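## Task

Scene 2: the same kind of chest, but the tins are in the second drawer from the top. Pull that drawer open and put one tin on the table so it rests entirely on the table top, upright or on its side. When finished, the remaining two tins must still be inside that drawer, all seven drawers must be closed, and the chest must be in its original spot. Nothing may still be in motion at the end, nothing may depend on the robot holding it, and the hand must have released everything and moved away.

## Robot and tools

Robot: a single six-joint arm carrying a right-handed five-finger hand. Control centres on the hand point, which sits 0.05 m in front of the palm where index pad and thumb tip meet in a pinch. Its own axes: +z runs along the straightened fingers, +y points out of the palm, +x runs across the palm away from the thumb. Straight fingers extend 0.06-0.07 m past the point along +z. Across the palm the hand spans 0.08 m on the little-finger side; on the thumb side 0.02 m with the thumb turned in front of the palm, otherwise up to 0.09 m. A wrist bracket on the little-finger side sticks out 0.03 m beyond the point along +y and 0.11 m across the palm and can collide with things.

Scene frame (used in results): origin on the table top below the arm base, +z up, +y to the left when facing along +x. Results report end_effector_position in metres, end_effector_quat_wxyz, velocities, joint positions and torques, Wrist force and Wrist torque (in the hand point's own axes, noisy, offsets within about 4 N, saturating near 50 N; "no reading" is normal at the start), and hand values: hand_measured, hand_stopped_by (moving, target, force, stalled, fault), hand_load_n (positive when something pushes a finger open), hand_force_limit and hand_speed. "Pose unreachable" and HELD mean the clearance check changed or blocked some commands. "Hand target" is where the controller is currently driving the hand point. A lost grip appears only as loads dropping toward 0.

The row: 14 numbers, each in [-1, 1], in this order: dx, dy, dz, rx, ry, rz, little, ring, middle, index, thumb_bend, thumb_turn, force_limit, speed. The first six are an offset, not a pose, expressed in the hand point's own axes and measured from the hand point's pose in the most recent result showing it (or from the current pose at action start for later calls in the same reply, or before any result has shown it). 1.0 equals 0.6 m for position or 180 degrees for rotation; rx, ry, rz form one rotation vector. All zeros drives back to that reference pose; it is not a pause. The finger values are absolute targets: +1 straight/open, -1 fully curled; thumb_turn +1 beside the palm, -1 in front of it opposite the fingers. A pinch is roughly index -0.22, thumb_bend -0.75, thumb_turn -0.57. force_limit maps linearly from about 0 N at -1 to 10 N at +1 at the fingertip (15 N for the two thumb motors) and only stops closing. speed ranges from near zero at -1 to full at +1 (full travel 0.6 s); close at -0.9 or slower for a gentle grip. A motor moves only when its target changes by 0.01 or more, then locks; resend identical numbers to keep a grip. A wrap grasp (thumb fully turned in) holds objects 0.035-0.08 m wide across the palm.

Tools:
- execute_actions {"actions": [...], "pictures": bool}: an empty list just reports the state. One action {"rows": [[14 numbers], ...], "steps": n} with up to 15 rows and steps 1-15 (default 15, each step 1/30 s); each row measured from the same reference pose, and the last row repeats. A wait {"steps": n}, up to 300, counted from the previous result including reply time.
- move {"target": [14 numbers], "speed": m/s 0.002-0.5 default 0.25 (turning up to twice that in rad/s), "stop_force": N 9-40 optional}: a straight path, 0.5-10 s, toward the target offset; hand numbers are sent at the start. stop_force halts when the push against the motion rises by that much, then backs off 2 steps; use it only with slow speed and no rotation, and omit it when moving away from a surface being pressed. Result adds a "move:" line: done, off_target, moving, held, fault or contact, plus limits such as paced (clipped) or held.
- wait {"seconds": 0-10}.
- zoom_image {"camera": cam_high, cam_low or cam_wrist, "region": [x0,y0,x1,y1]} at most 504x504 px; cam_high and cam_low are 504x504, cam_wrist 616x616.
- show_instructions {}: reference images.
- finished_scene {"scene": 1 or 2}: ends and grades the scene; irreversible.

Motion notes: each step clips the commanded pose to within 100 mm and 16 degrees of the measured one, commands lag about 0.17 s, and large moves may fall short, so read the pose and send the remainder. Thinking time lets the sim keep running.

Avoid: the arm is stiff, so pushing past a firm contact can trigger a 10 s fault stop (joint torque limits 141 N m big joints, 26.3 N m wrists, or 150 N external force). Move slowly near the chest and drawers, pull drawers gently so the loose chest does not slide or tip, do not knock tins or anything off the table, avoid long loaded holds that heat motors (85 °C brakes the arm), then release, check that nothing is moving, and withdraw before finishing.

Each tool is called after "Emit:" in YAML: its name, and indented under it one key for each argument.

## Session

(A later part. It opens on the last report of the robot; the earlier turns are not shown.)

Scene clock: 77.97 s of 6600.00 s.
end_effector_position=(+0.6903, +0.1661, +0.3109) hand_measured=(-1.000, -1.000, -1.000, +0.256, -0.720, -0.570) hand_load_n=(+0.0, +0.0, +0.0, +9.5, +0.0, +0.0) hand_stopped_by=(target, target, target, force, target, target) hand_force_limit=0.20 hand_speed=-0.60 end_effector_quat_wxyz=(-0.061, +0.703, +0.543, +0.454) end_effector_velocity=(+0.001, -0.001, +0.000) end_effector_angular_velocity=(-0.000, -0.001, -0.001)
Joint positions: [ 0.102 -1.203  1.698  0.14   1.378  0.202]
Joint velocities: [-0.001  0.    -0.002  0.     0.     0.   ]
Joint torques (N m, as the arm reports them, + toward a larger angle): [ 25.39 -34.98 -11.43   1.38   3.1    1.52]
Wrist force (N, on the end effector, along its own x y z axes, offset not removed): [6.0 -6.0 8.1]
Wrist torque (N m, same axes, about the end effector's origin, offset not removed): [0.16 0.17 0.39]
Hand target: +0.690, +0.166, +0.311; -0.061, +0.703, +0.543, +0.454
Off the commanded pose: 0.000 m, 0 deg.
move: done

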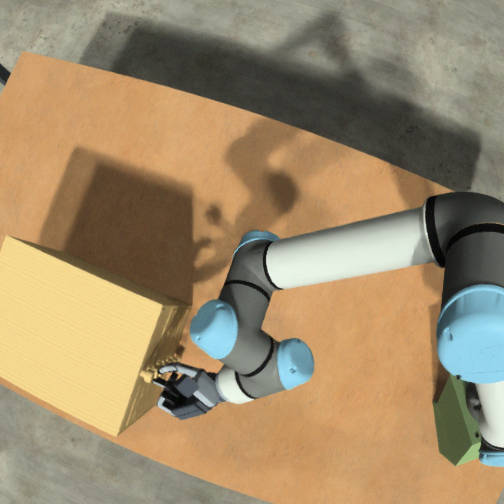

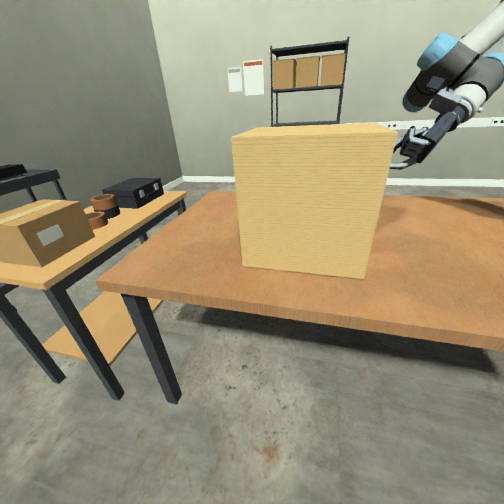

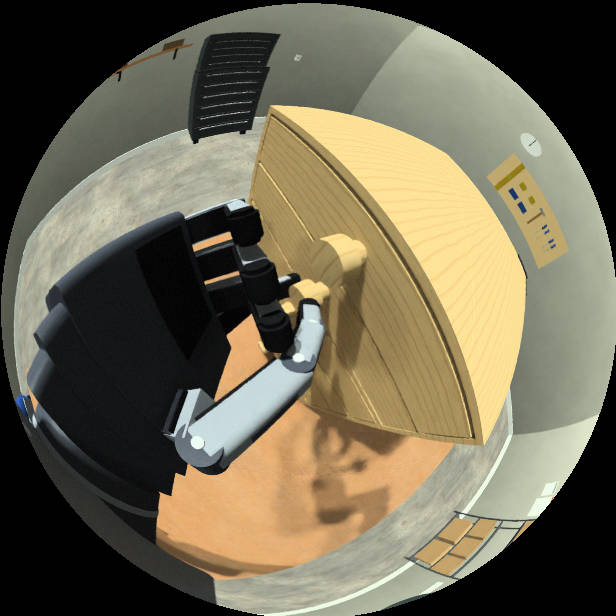

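Emit:
move:
  target: [0,0,0,0,0,0,-1,-1,-1,0.45,-0.5,-0.57,0.2,0]

Emit:
move:
  target: [-0.0085,-0.004,0.0095,0,0,0,-1,-1,-1,0.45,-0.5,-0.57,0.2,0]
  speed: 0.015

Emit:
zoom_image:
  camera: "cam_wrist"
  region: [250, 200, 400, 350]

Emit:
zoom_image:
  camera: "cam_high"
  region: [125, 340, 205, 420]

Scene clock: 82.33 s of 6600.00 s.
end_effector_position=(+0.6903, +0.1660, +0.3111) hand_measured=(-1.000, -1.000, -1.000, +0.450, -0.500, -0.570) hand_load_n=(+0.0, +0.0, +0.0, +0.0, +0.0, +0.0) hand_stopped_by=(target, target, target, target, target, target) hand_force_limit=0.20 hand_speed=0.00 end_effector_quat_wxyz=(-0.061, +0.703, +0.543, +0.454) end_effector_velocity=(+0.001, +0.000, +0.001) end_effector_angular_velocity=(+0.000, -0.002, +0.000)
Joint positions: [ 0.102 -1.203  1.698  0.14   1.378  0.202]
Joint velocities: [ 0.001  0.    -0.002 -0.    -0.    -0.   ]
Joint torques (N m, as the arm reports them, + toward a larger angle): [ 17.85 -28.87  -6.12   1.14  -3.71   1.41]
Wrist force (N, on the end effector, along its own x y z axes, offset not removed): [1.3 1.8 -0.9]
Wrist torque (N m, same axes, about the end effector's origin, offset not removed): [0.37 0.05 0.51]
Hand target: +0.690, +0.166, +0.311; -0.061, +0.703, +0.543, +0.454
Off the commanded pose: 0.000 m, 0 deg.
After step 90, 0.67 s passed at rest.
move: done

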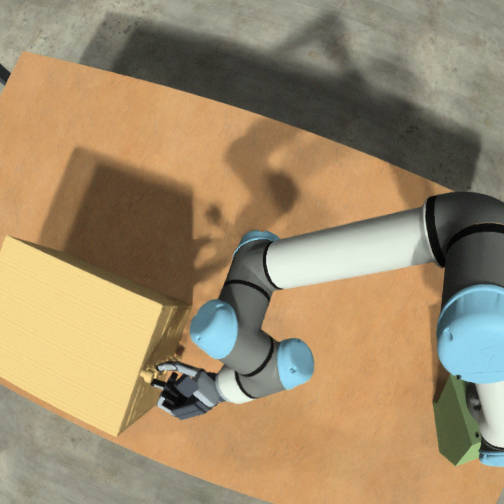

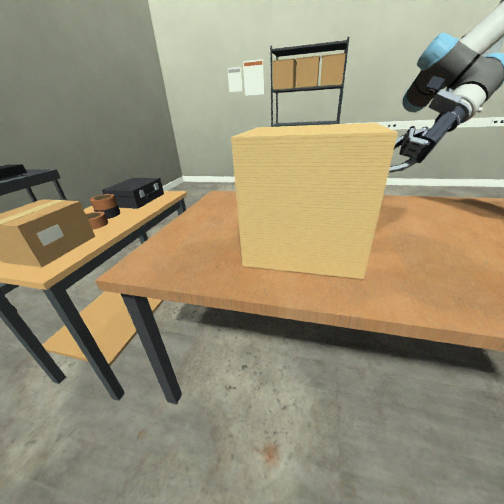

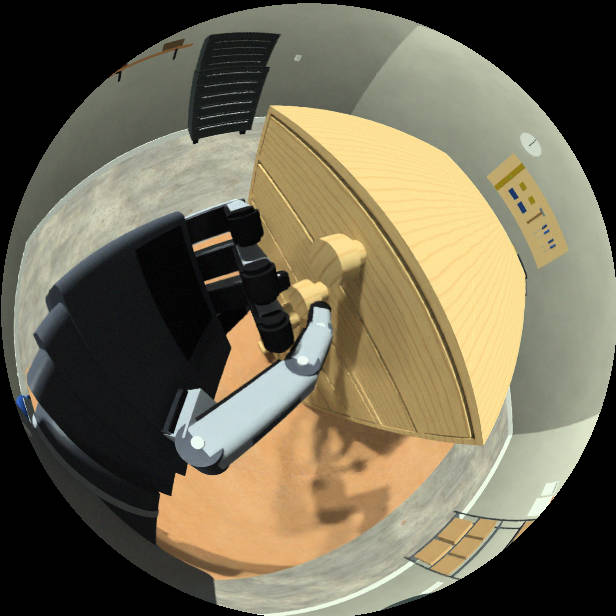

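Scene clock: 83.13 s of 6600.00 s.
end_effector_position=(+0.6916, +0.1667, +0.3035) hand_measured=(-1.000, -1.000, -1.000, +0.450, -0.500, -0.570) hand_load_n=(+0.0, +0.0, +0.0, +0.0, +0.0, +0.0) hand_stopped_by=(target, target, target, target, target, target) hand_force_limit=0.20 hand_speed=0.00 end_effector_quat_wxyz=(-0.061, +0.703, +0.543, +0.454) end_effector_velocity=(-0.000, +0.001, -0.002) end_effector_angular_velocity=(+0.000, -0.000, +0.001)
Joint positions: [ 0.095 -1.191  1.699  0.127  1.373  0.197]
Joint velocities: [-0.002  0.003  0.001 -0.004 -0.002 -0.001]
Joint torques (N m, as the arm reports them, + toward a larger angle): [  7.7  -23.56   2.39  -1.22  -3.78  -1.63]
Wrist force (N, on the end effector, along its own x y z axes, offset not removed): [1.7 1.1 0.4]
Wrist torque (N m, same axes, about the end effector's origin, offset not removed): [0.16 -0.08 0.38]
Hand target: +0.692, +0.167, +0.303; -0.061, +0.703, +0.543, +0.454
Off the commanded pose: 0.000 m, 0 deg.
move: done

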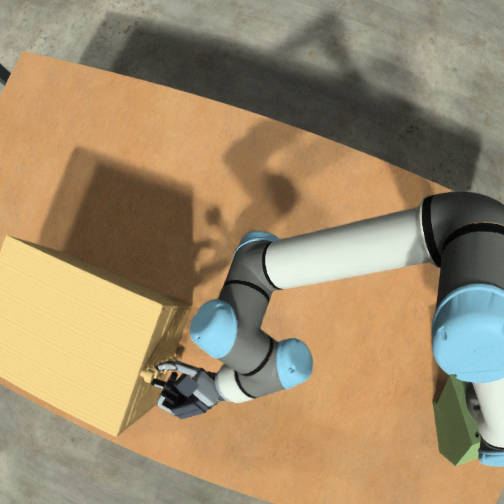

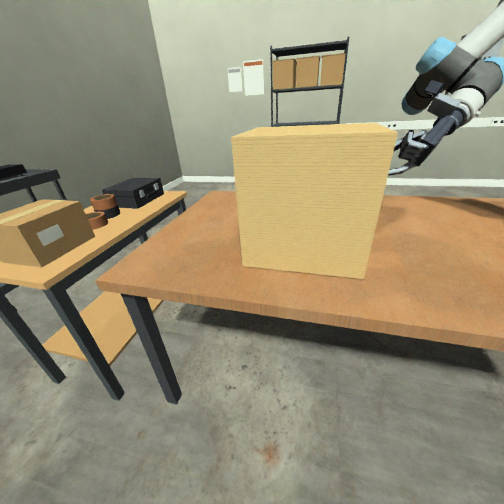

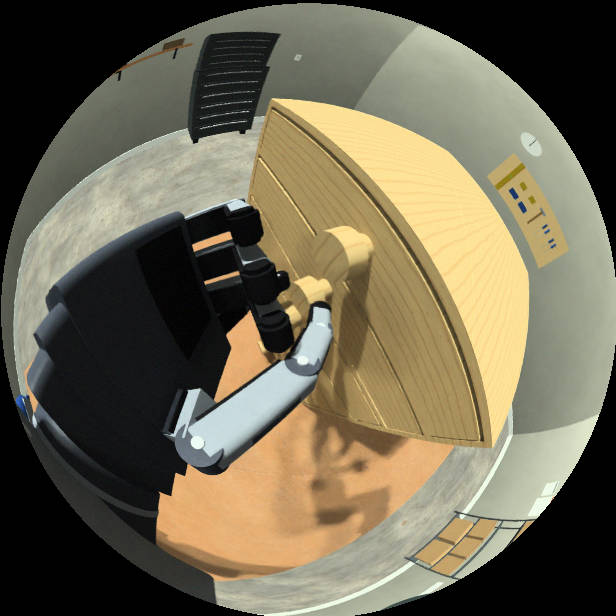

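Region (250, 200, 400, 350) of cam_wrist's 616x616 image, scaled by 3.360, with more detail than that image has.

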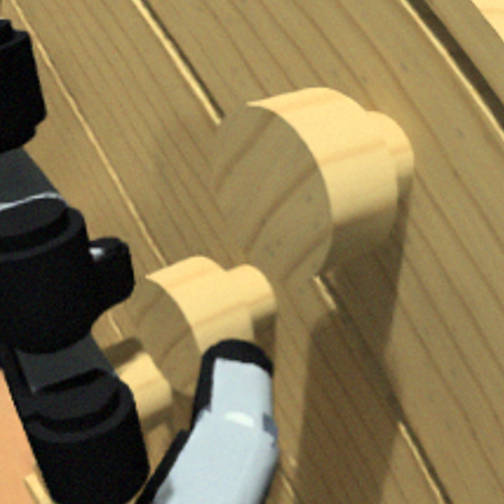

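Region (125, 340, 205, 420) of cam_high's 504x504 image, scaled by 6.300, with more detail than that image has.

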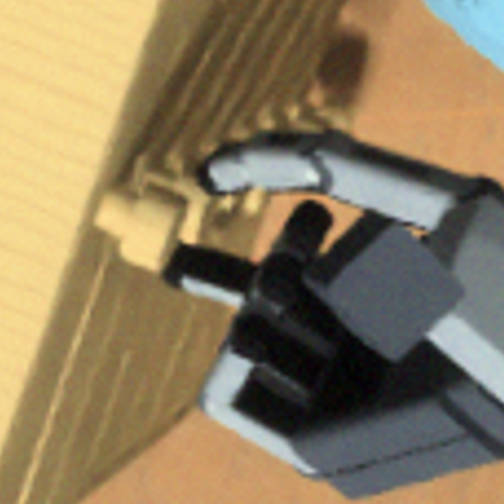

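Emit:
move:
  target: [0,0.006,0.002,0,0,0,-1,-1,-1,0.45,-0.5,-0.57,0.2,0]
  speed: 0.015

Emit:
move:
  target: [0,0,0,0,0,0,-1,-1,-1,-0.05,-0.72,-0.57,0.2,-0.7]

Emit:
zoom_image:
  camera: "cam_wrist"
  region: [250, 200, 400, 350]

Scene clock: 85.57 s of 6600.00 s.
end_effector_position=(+0.6951, +0.1660, +0.3042) hand_measured=(-1.000, -1.000, -1.000, +0.450, -0.500, -0.570) hand_load_n=(+0.0, +0.0, +0.0, +0.0, +0.0, +0.0) hand_stopped_by=(target, target, target, target, target, target) hand_force_limit=0.20 hand_speed=0.00 end_effector_quat_wxyz=(-0.061, +0.703, +0.543, +0.454) end_effector_velocity=(+0.002, -0.001, +0.001) end_effector_angular_velocity=(+0.000, -0.001, -0.002)
Joint positions: [ 0.094 -1.187  1.688  0.135  1.372  0.197]
Joint velocities: [-0.001  0.002 -0.007  0.004 -0.     0.001]
Joint torques (N m, as the arm reports them, + toward a larger angle): [  7.68 -21.7  -28.25   2.54  -3.69  -1.72]
Wrist force (N, on the end effector, along its own x y z axes, offset not removed): [0.7 0.0 2.3]
Wrist torque (N m, same axes, about the end effector's origin, offset not removed): [-0.03 0.11 0.31]
Hand target: +0.695, +0.166, +0.304; -0.061, +0.703, +0.543, +0.454
Off the commanded pose: 0.000 m, 0 deg.
move: done

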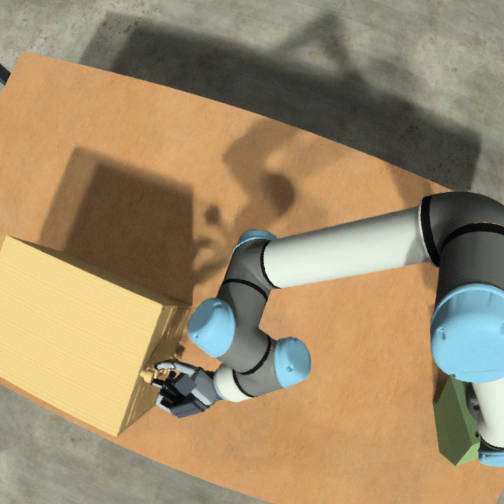

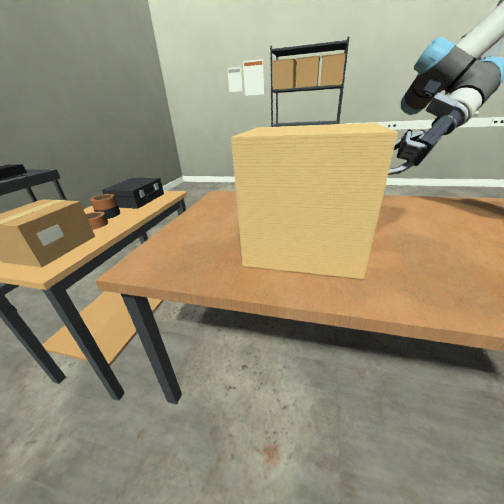

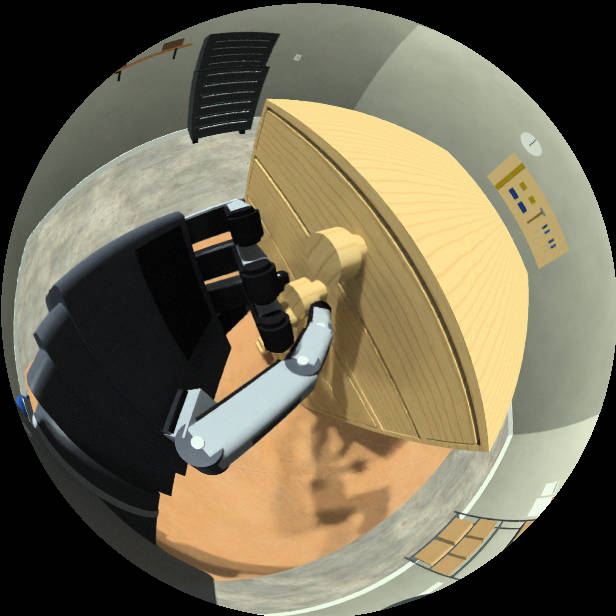

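Scene clock: 86.53 s of 6600.00 s.
end_effector_position=(+0.6951, +0.1660, +0.3042) hand_measured=(-1.000, -1.000, -1.000, +0.188, -0.720, -0.570) hand_load_n=(+0.0, +0.0, +0.0, +8.0, +0.0, +0.0) hand_stopped_by=(target, target, target, force, target, target) hand_force_limit=0.20 hand_speed=-0.70 end_effector_quat_wxyz=(-0.061, +0.703, +0.543, +0.454) end_effector_velocity=(+0.000, +0.000, +0.001) end_effector_angular_velocity=(-0.000, -0.001, +0.001)
Joint positions: [ 0.094 -1.187  1.688  0.135  1.372  0.197]
Joint velocities: [ 0.001 -0.    -0.     0.     0.    -0.001]
Joint torques (N m, as the arm reports them, + toward a larger angle): [  9.74 -30.61  -2.77  -2.48   1.6   -1.07]
Wrist force (N, on the end effector, along its own x y z axes, offset not removed): [5.0 -6.5 6.1]
Wrist torque (N m, same axes, about the end effector's origin, offset not removed): [0.00 0.00 0.30]
Hand target: +0.695, +0.166, +0.304; -0.061, +0.703, +0.543, +0.454
Off the commanded pose: 0.000 m, 0 deg.
move: done

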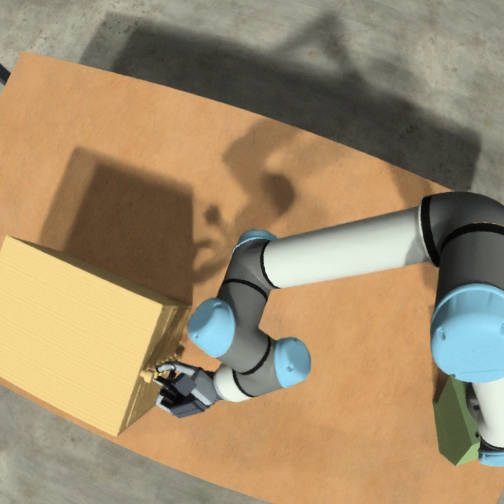

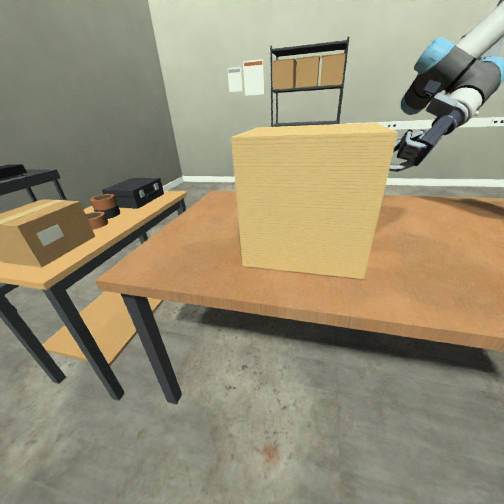

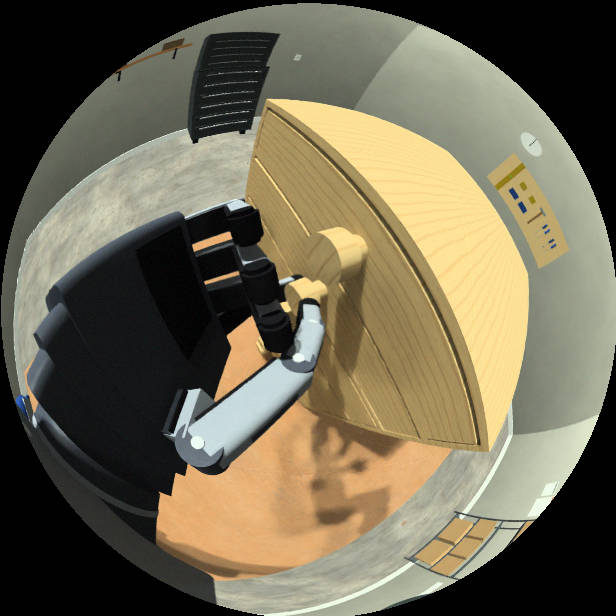

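Region (250, 200, 400, 350) of cam_wrist's 616x616 image, scaled by 3.360, with more detail than that image has.

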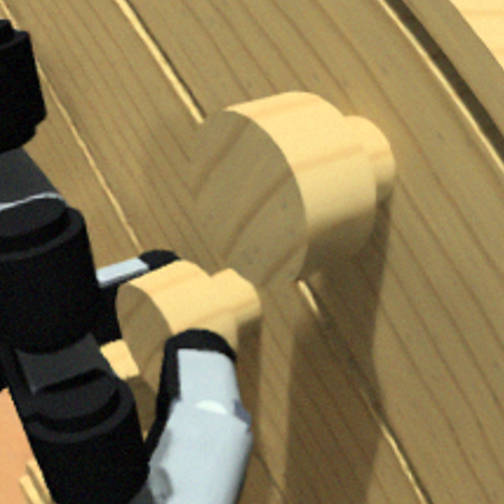

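Emit:
move:
  target: [0,0,0,0,0,0,-1,-1,-1,-0.05,-0.9,-0.57,0.2,-0.7]

Emit:
zoom_image:
  camera: "cam_wrist"
  region: [250, 200, 400, 350]

Emit:
zoom_image:
  camera: "cam_high"
  region: [125, 340, 205, 420]

Scene clock: 88.87 s of 6600.00 s.
end_effector_position=(+0.6951, +0.1660, +0.3042) hand_measured=(-1.000, -1.000, -1.000, +0.188, -0.900, -0.570) hand_load_n=(+0.0, +0.0, +0.0, +8.0, +0.0, +0.0) hand_stopped_by=(target, target, target, force, target, target) hand_force_limit=0.20 hand_speed=-0.70 end_effector_quat_wxyz=(-0.061, +0.703, +0.543, +0.454) end_effector_velocity=(-0.001, +0.001, -0.000) end_effector_angular_velocity=(+0.001, +0.001, +0.001)
Joint positions: [ 0.094 -1.187  1.688  0.135  1.372  0.197]
Joint velocities: [ 0.    -0.     0.002 -0.    -0.001 -0.   ]
Joint torques (N m, as the arm reports them, + toward a larger angle): [ 12.65 -42.51 -10.06  -2.36  -2.18   0.14]
Wrist force (N, on the end effector, along its own x y z axes, offset not removed): [4.1 -3.9 6.0]
Wrist torque (N m, same axes, about the end effector's origin, offset not removed): [0.47 0.37 0.37]
Hand target: +0.695, +0.166, +0.304; -0.061, +0.703, +0.543, +0.454
Off the commanded pose: 0.000 m, 0 deg.
move: done

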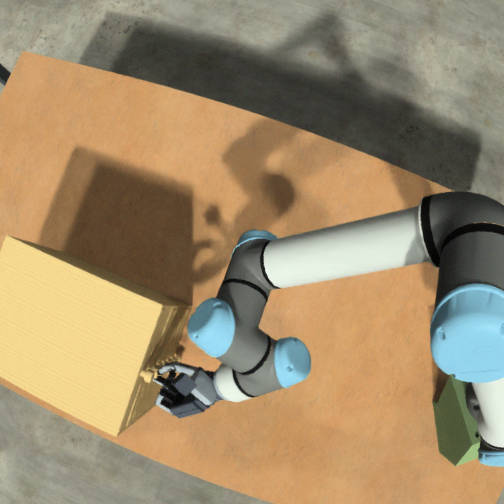

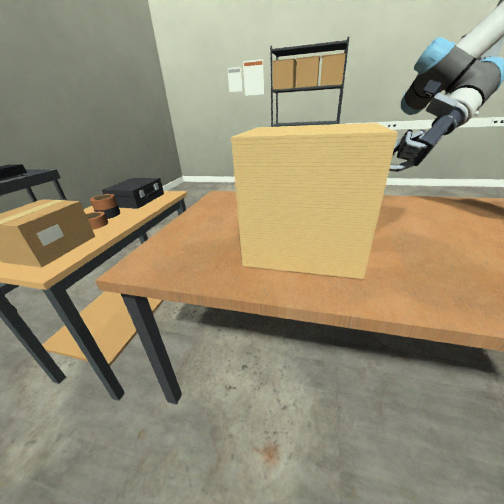

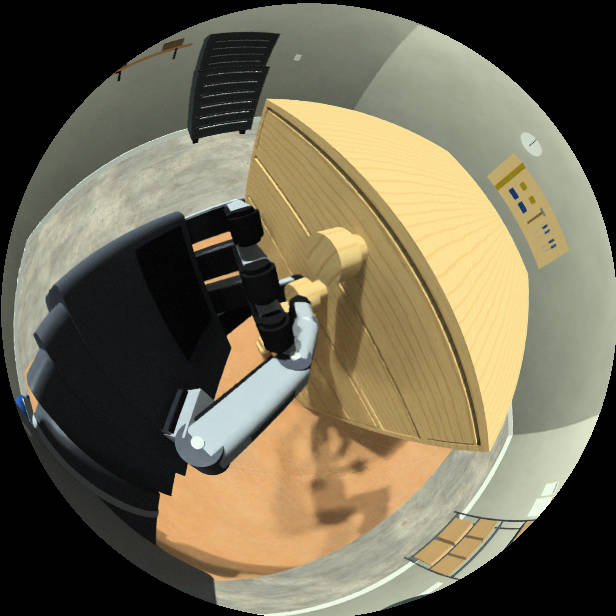

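Region (250, 200, 400, 350) of cam_wrist's 616x616 image, scaled by 3.360, with more detail than that image has.

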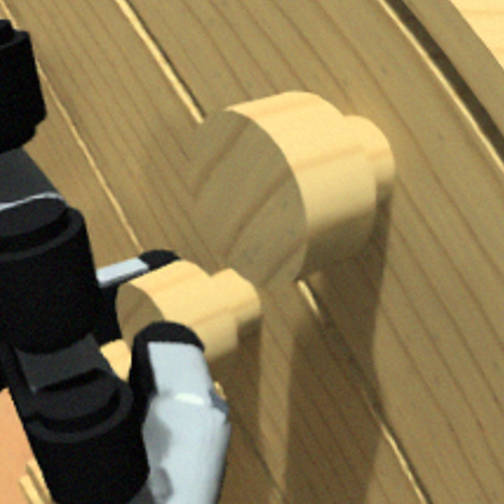

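Region (125, 340, 205, 420) of cam_high's 504x504 image, scaled by 6.300, with more detail than that image has.

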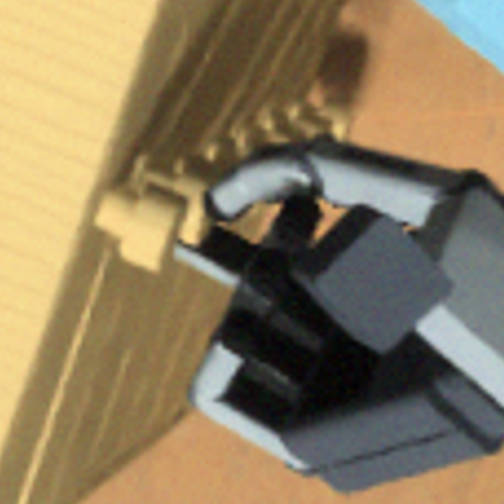

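Emit:
move:
  target: [0,0,0,0,0,0,-1,-1,-1,0.4,-0.5,-0.57,0.2,0]

Emit:
move:
  target: [-0.004,0.010,0.013,0,0,0,-1,-1,-1,0.4,-0.5,-0.57,0.2,0]
  speed: 0.012
  stop_force: 9

Emit:
zoom_image:
  camera: "cam_wrist"
  region: [250, 200, 400, 350]

Emit:
move:
  target: [0,0,0,0,0,0,-1,-1,-1,-0.05,-0.78,-0.57,0.2,-0.7]

Emit:
zoom_image:
  camera: "cam_wrist"
  region: [250, 200, 400, 350]

Scene clock: 92.17 s of 6600.00 s.
end_effector_position=(+0.6951, +0.1660, +0.3042) hand_measured=(-1.000, -1.000, -1.000, +0.400, -0.500, -0.570) hand_load_n=(+0.0, +0.0, +0.0, +0.0, +0.0, +0.0) hand_stopped_by=(target, target, target, target, target, target) hand_force_limit=0.20 hand_speed=0.00 end_effector_quat_wxyz=(-0.061, +0.703, +0.543, +0.454) end_effector_velocity=(+0.001, -0.000, +0.001) end_effector_angular_velocity=(+0.000, -0.001, -0.001)
Joint positions: [ 0.094 -1.187  1.688  0.135  1.372  0.197]
Joint velocities: [ 0.    -0.    -0.001 -0.    -0.     0.   ]
Joint torques (N m, as the arm reports them, + toward a larger angle): [ 13.56 -42.4  -10.69   1.17   1.26   0.08]
Wrist force (N, on the end effector, along its own x y z axes, offset not removed): [3.3 1.5 -0.3]
Wrist torque (N m, same axes, about the end effector's origin, offset not removed): [0.26 -0.13 0.38]
Hand target: +0.695, +0.166, +0.304; -0.061, +0.703, +0.543, +0.454
Off the commanded pose: 0.000 m, 0 deg.
move: done

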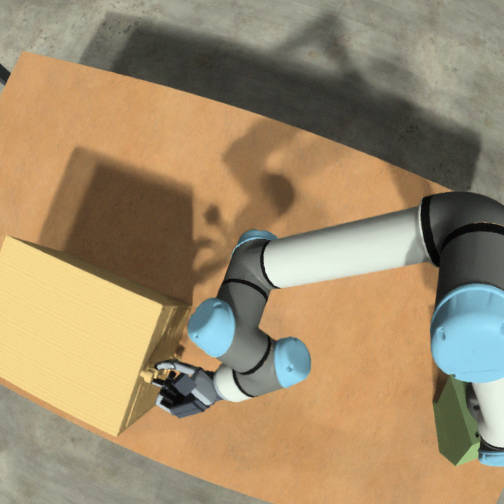

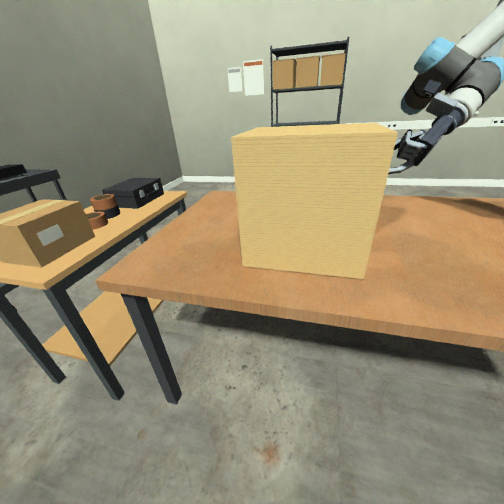

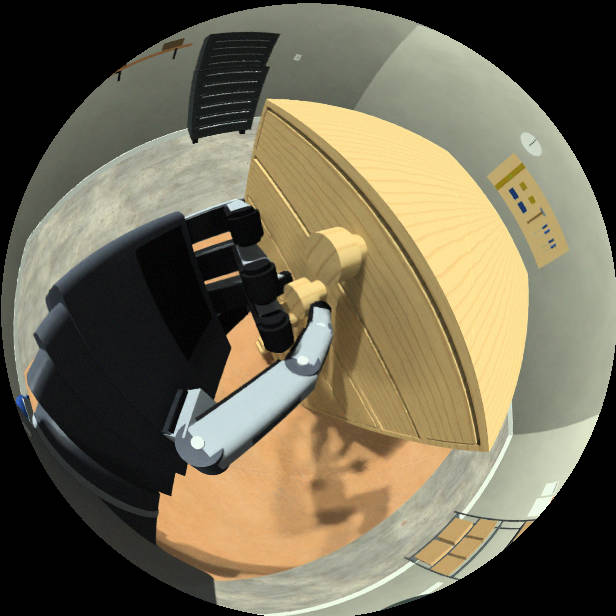

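Scene clock: 93.13 s of 6600.00 s.
end_effector_position=(+0.7015, +0.1663, +0.3014) hand_measured=(-1.000, -1.000, -1.000, +0.400, -0.500, -0.570) hand_load_n=(+0.0, +0.0, +0.0, -3.0, +0.0, +0.0) hand_stopped_by=(target, target, target, target, target, target) hand_force_limit=0.20 hand_speed=0.00 end_effector_quat_wxyz=(-0.061, +0.703, +0.543, +0.454) end_effector_velocity=(-0.001, -0.002, +0.002) end_effector_angular_velocity=(-0.001, -0.004, -0.005)
Joint positions: [ 0.091 -1.173  1.669  0.141  1.369  0.195]
Joint velocities: [ 0.    -0.008  0.008 -0.006  0.003  0.001]
Joint torques (N m, as the arm reports them, + toward a larger angle): [ 23.34 -42.42  -3.71  -5.47   3.44   1.48]
Wrist force (N, on the end effector, along its own x y z axes, offset not removed): [7.9 -10.4 -13.9]
Wrist torque (N m, same axes, about the end effector's origin, offset not removed): [0.76 -0.07 0.62]
Hand target: +0.701, +0.166, +0.302; -0.061, +0.703, +0.543, +0.454
Off the commanded pose: 0.003 m, 0 deg.
move: contact

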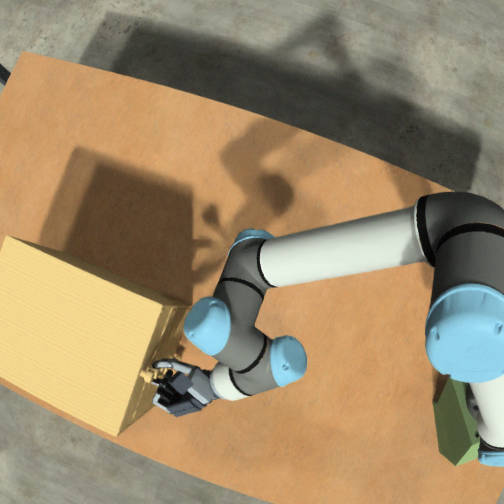

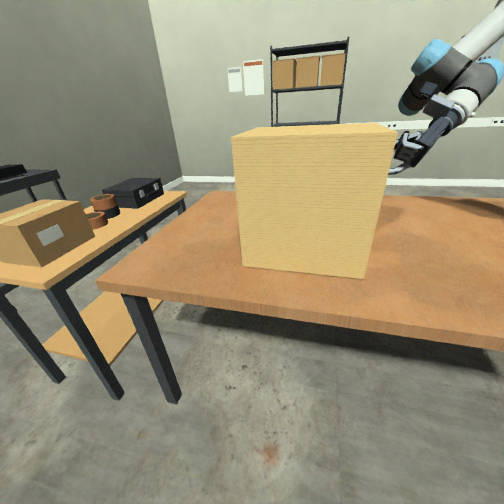

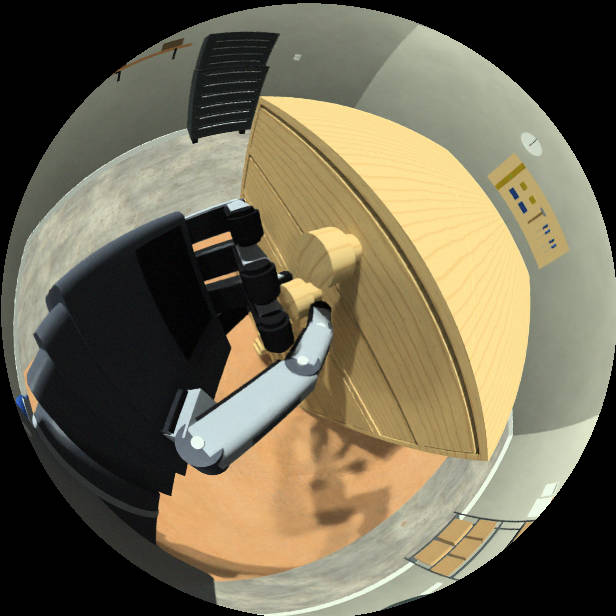

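Region (250, 200, 400, 350) of cam_wrist's 616x616 image, scaled by 3.360, with more detail than that image has.

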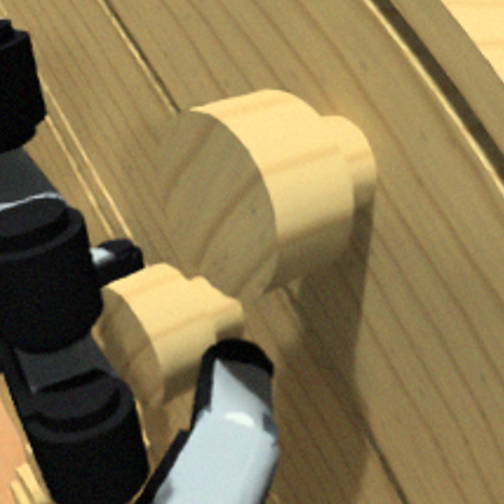

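Scene clock: 94.30 s of 6600.00 s.
end_effector_position=(+0.7015, +0.1663, +0.3014) hand_measured=(-1.000, -1.000, -1.000, +0.372, -0.776, -0.570) hand_load_n=(+0.0, +0.0, +0.0, +10.0, +2.0, -0.5) hand_stopped_by=(target, target, target, force, target, target) hand_force_limit=0.20 hand_speed=-0.70 end_effector_quat_wxyz=(-0.061, +0.703, +0.543, +0.454) end_effector_velocity=(+0.000, -0.000, -0.000) end_effector_angular_velocity=(-0.000, +0.000, -0.000)
Joint positions: [ 0.091 -1.173  1.669  0.141  1.369  0.195]
Joint velocities: [-0.001  0.     0.    -0.     0.    -0.   ]
Joint torques (N m, as the arm reports them, + toward a larger angle): [ 19.7  -27.42 -38.69  -3.84  -1.81  -2.07]
Wrist force (N, on the end effector, along its own x y z axes, offset not removed): [5.4 -15.9 -9.1]
Wrist torque (N m, same axes, about the end effector's origin, offset not removed): [0.98 0.39 0.37]
Hand target: +0.701, +0.166, +0.301; -0.061, +0.703, +0.543, +0.454
Off the commanded pose: 0.000 m, 0 deg.
move: done

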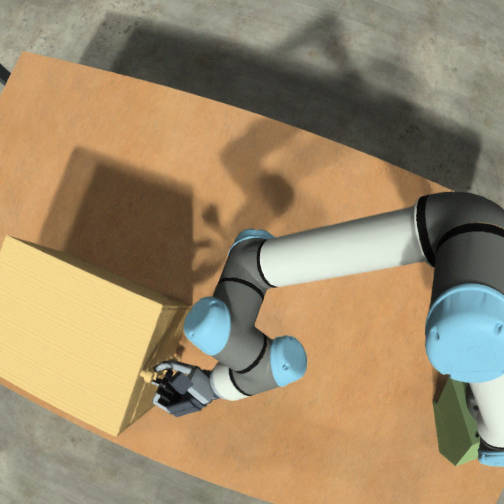

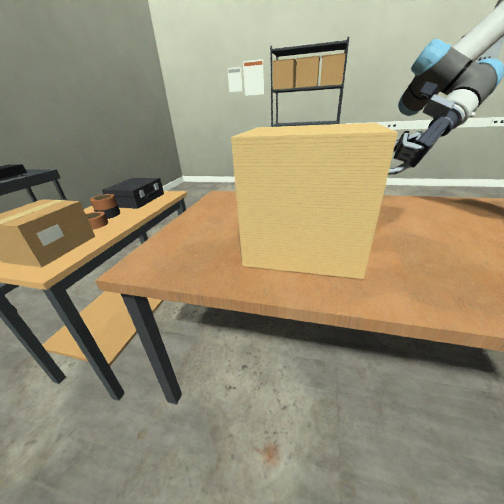

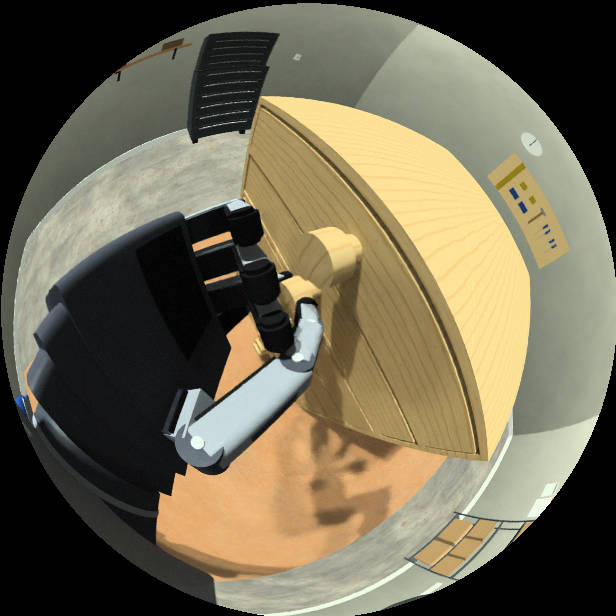

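Region (250, 200, 400, 350) of cam_wrist's 616x616 image, scaled by 3.360, with more detail than that image has.

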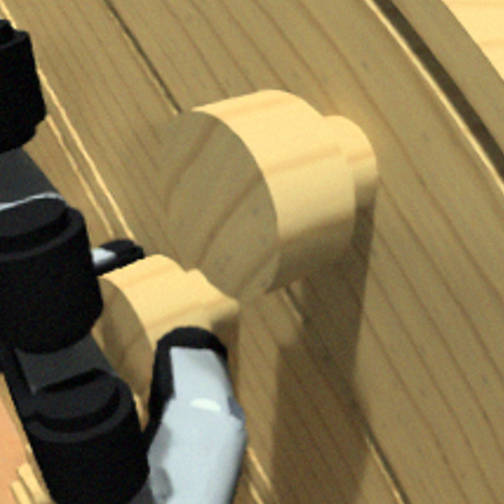

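Emit:
execute_actions:
  actions: []

Scene clock: 100.57 s of 6600.00 s.
end_effector_position=(+0.7015, +0.1663, +0.3014) hand_measured=(-1.000, -1.000, -1.000, +0.372, -0.776, -0.570) hand_load_n=(+0.0, +0.0, +0.0, +10.0, +2.0, -0.5) hand_stopped_by=(target, target, target, force, target, target) hand_force_limit=0.20 hand_speed=-0.70 end_effector_quat_wxyz=(-0.061, +0.703, +0.543, +0.454) end_effector_velocity=(+0.000, +0.000, +0.001) end_effector_angular_velocity=(+0.000, -0.001, +0.000)
Joint positions: [ 0.091 -1.173  1.669  0.141  1.369  0.195]
Joint velocities: [ 0.001 -0.001 -0.     0.     0.     0.   ]
Joint torques (N m, as the arm reports them, + toward a larger angle): [ 20.17 -27.27 -31.2   -6.61  -1.67  -1.54]
Wrist force (N, on the end effector, along its own x y z axes, offset not removed): [5.5 -14.9 -4.4]
Wrist torque (N m, same axes, about the end effector's origin, offset not removed): [0.92 0.23 0.44]
Hand target: +0.701, +0.166, +0.301; -0.061, +0.703, +0.543, +0.454
Off the commanded pose: 0.000 m, 0 deg.
Steps of this call (steps 1 to 90: nothing new was sent; then 3.27 s passed at rest). Readings (end_effector_position | what the end effector reports):
1: (+0.7015, +0.1663, +0.3014) | hand_measured=(-1.000, -1.000, -1.000, +0.372, -0.776, -0.570) hand_load_n=(+0.0, +0.0, +0.0, +10.0, +2.0, -0.5) hand_stopped_by=(target, target, target, force, target, target) hand_force_limit=0.20 hand_speed=-0.70
2: (+0.7015, +0.1663, +0.3014) | hand_measured=(-1.000, -1.000, -1.000, +0.372, -0.776, -0.570) hand_load_n=(+0.0, +0.0, +0.0, +10.0, +2.0, -0.5) hand_stopped_by=(target, target, target, force, target, target) hand_force_limit=0.20 hand_speed=-0.70
4: (+0.7015, +0.1663, +0.3014) | hand_measured=(-1.000, -1.000, -1.000, +0.372, -0.776, -0.570) hand_load_n=(+0.0, +0.0, +0.0, +10.0, +2.0, -0.5) hand_stopped_by=(target, target, target, force, target, target) hand_force_limit=0.20 hand_speed=-0.70
8: (+0.7015, +0.1663, +0.3014) | hand_measured=(-1.000, -1.000, -1.000, +0.372, -0.776, -0.570) hand_load_n=(+0.0, +0.0, +0.0, +10.0, +2.0, -0.5) hand_stopped_by=(target, target, target, force, target, target) hand_force_limit=0.20 hand_speed=-0.70
90: the state above

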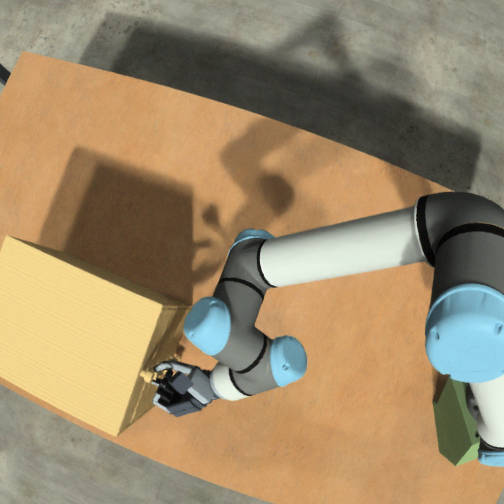

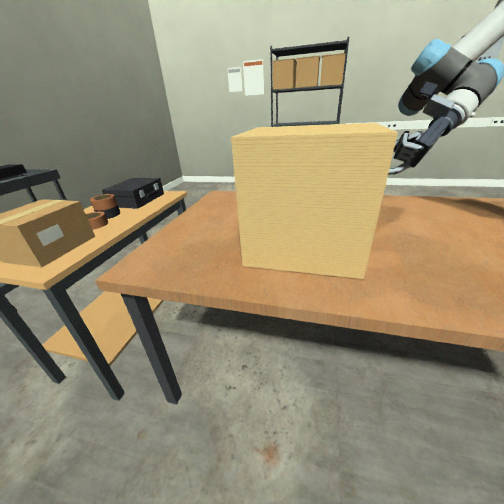

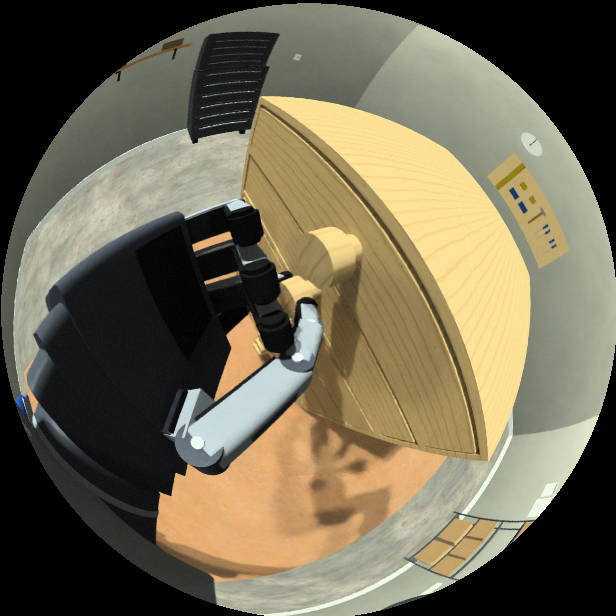

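Emit:
move:
  target: [0,-0.0068,-0.0048,0,0,0,-1,-1,-1,0.39,-0.7,-0.57,0.2,-0.6]
  speed: 0.02

Emit:
zoom_image:
  camera: "cam_wrist"
  region: [220,200,420,400]

Emit:
zoom_image:
  camera: "cam_high"
  region: [120,330,220,430]

Scene clock: 102.83 s of 6600.00 s.
end_effector_position=(+0.6967, +0.1663, +0.3014) hand_measured=(-1.000, -1.000, -1.000, +0.390, -0.700, -0.570) hand_load_n=(+0.0, +0.0, +0.0, +0.0, +0.0, +0.0) hand_stopped_by=(target, target, target, target, target, target) hand_force_limit=0.20 hand_speed=-0.60 end_effector_quat_wxyz=(-0.061, +0.703, +0.543, +0.454) end_effector_velocity=(-0.002, -0.000, -0.000) end_effector_angular_velocity=(+0.000, +0.001, -0.000)
Joint positions: [ 0.091 -1.181  1.684  0.133  1.369  0.195]
Joint velocities: [-0.    -0.004  0.007 -0.003  0.     0.001]
Joint torques (N m, as the arm reports them, + toward a larger angle): [ 33.55 -45.37   4.84  -1.15   1.66   1.63]
Wrist force (N, on the end effector, along its own x y z axes, offset not removed): [2.8 0.9 2.2]
Wrist torque (N m, same axes, about the end effector's origin, offset not removed): [0.01 -0.09 0.36]
Hand target: +0.696, +0.166, +0.301; -0.061, +0.703, +0.543, +0.454
Off the commanded pose: 0.000 m, 0 deg.
move: done

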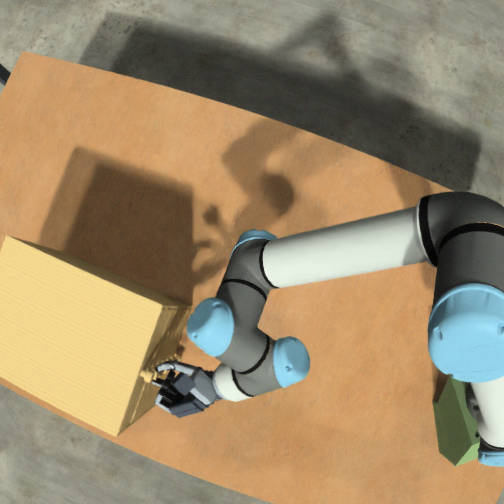

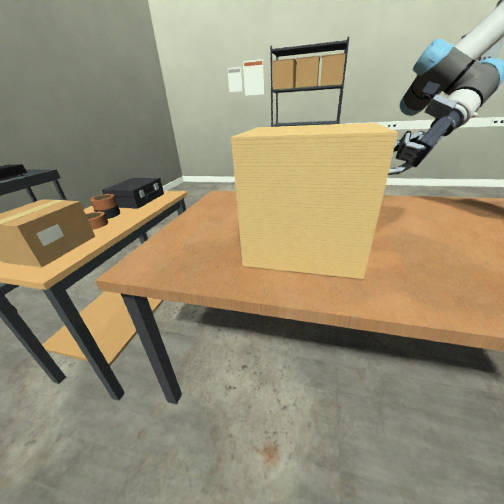

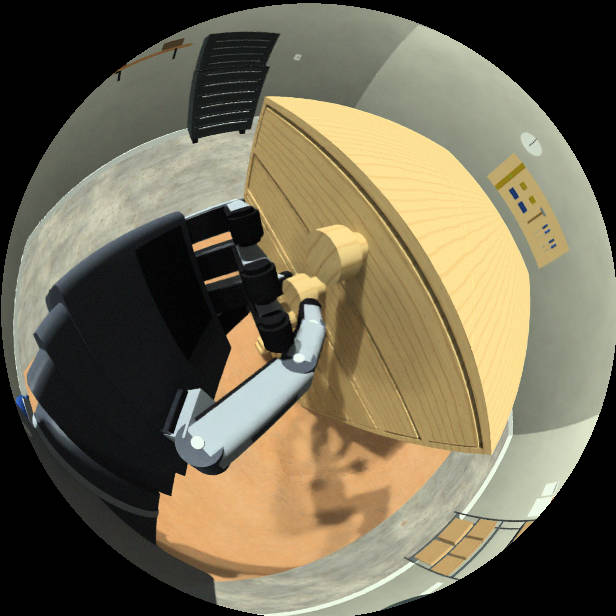

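Region (220, 200, 420, 400) of cam_wrist's 616x616 image, scaled by 2.520, with more detail than that image has.

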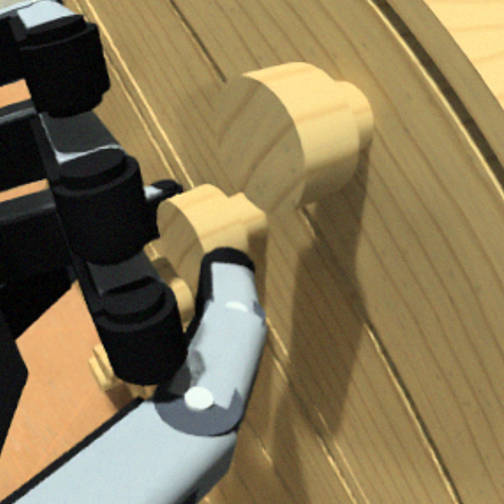

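Region (120, 330, 220, 430) of cam_high's 504x504 image, scaled by 5.040, with more detail than that image has.

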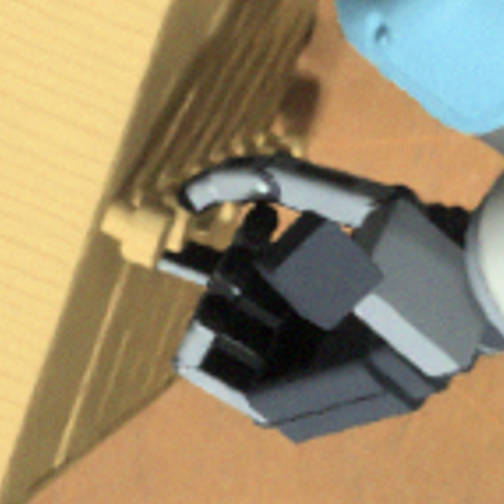

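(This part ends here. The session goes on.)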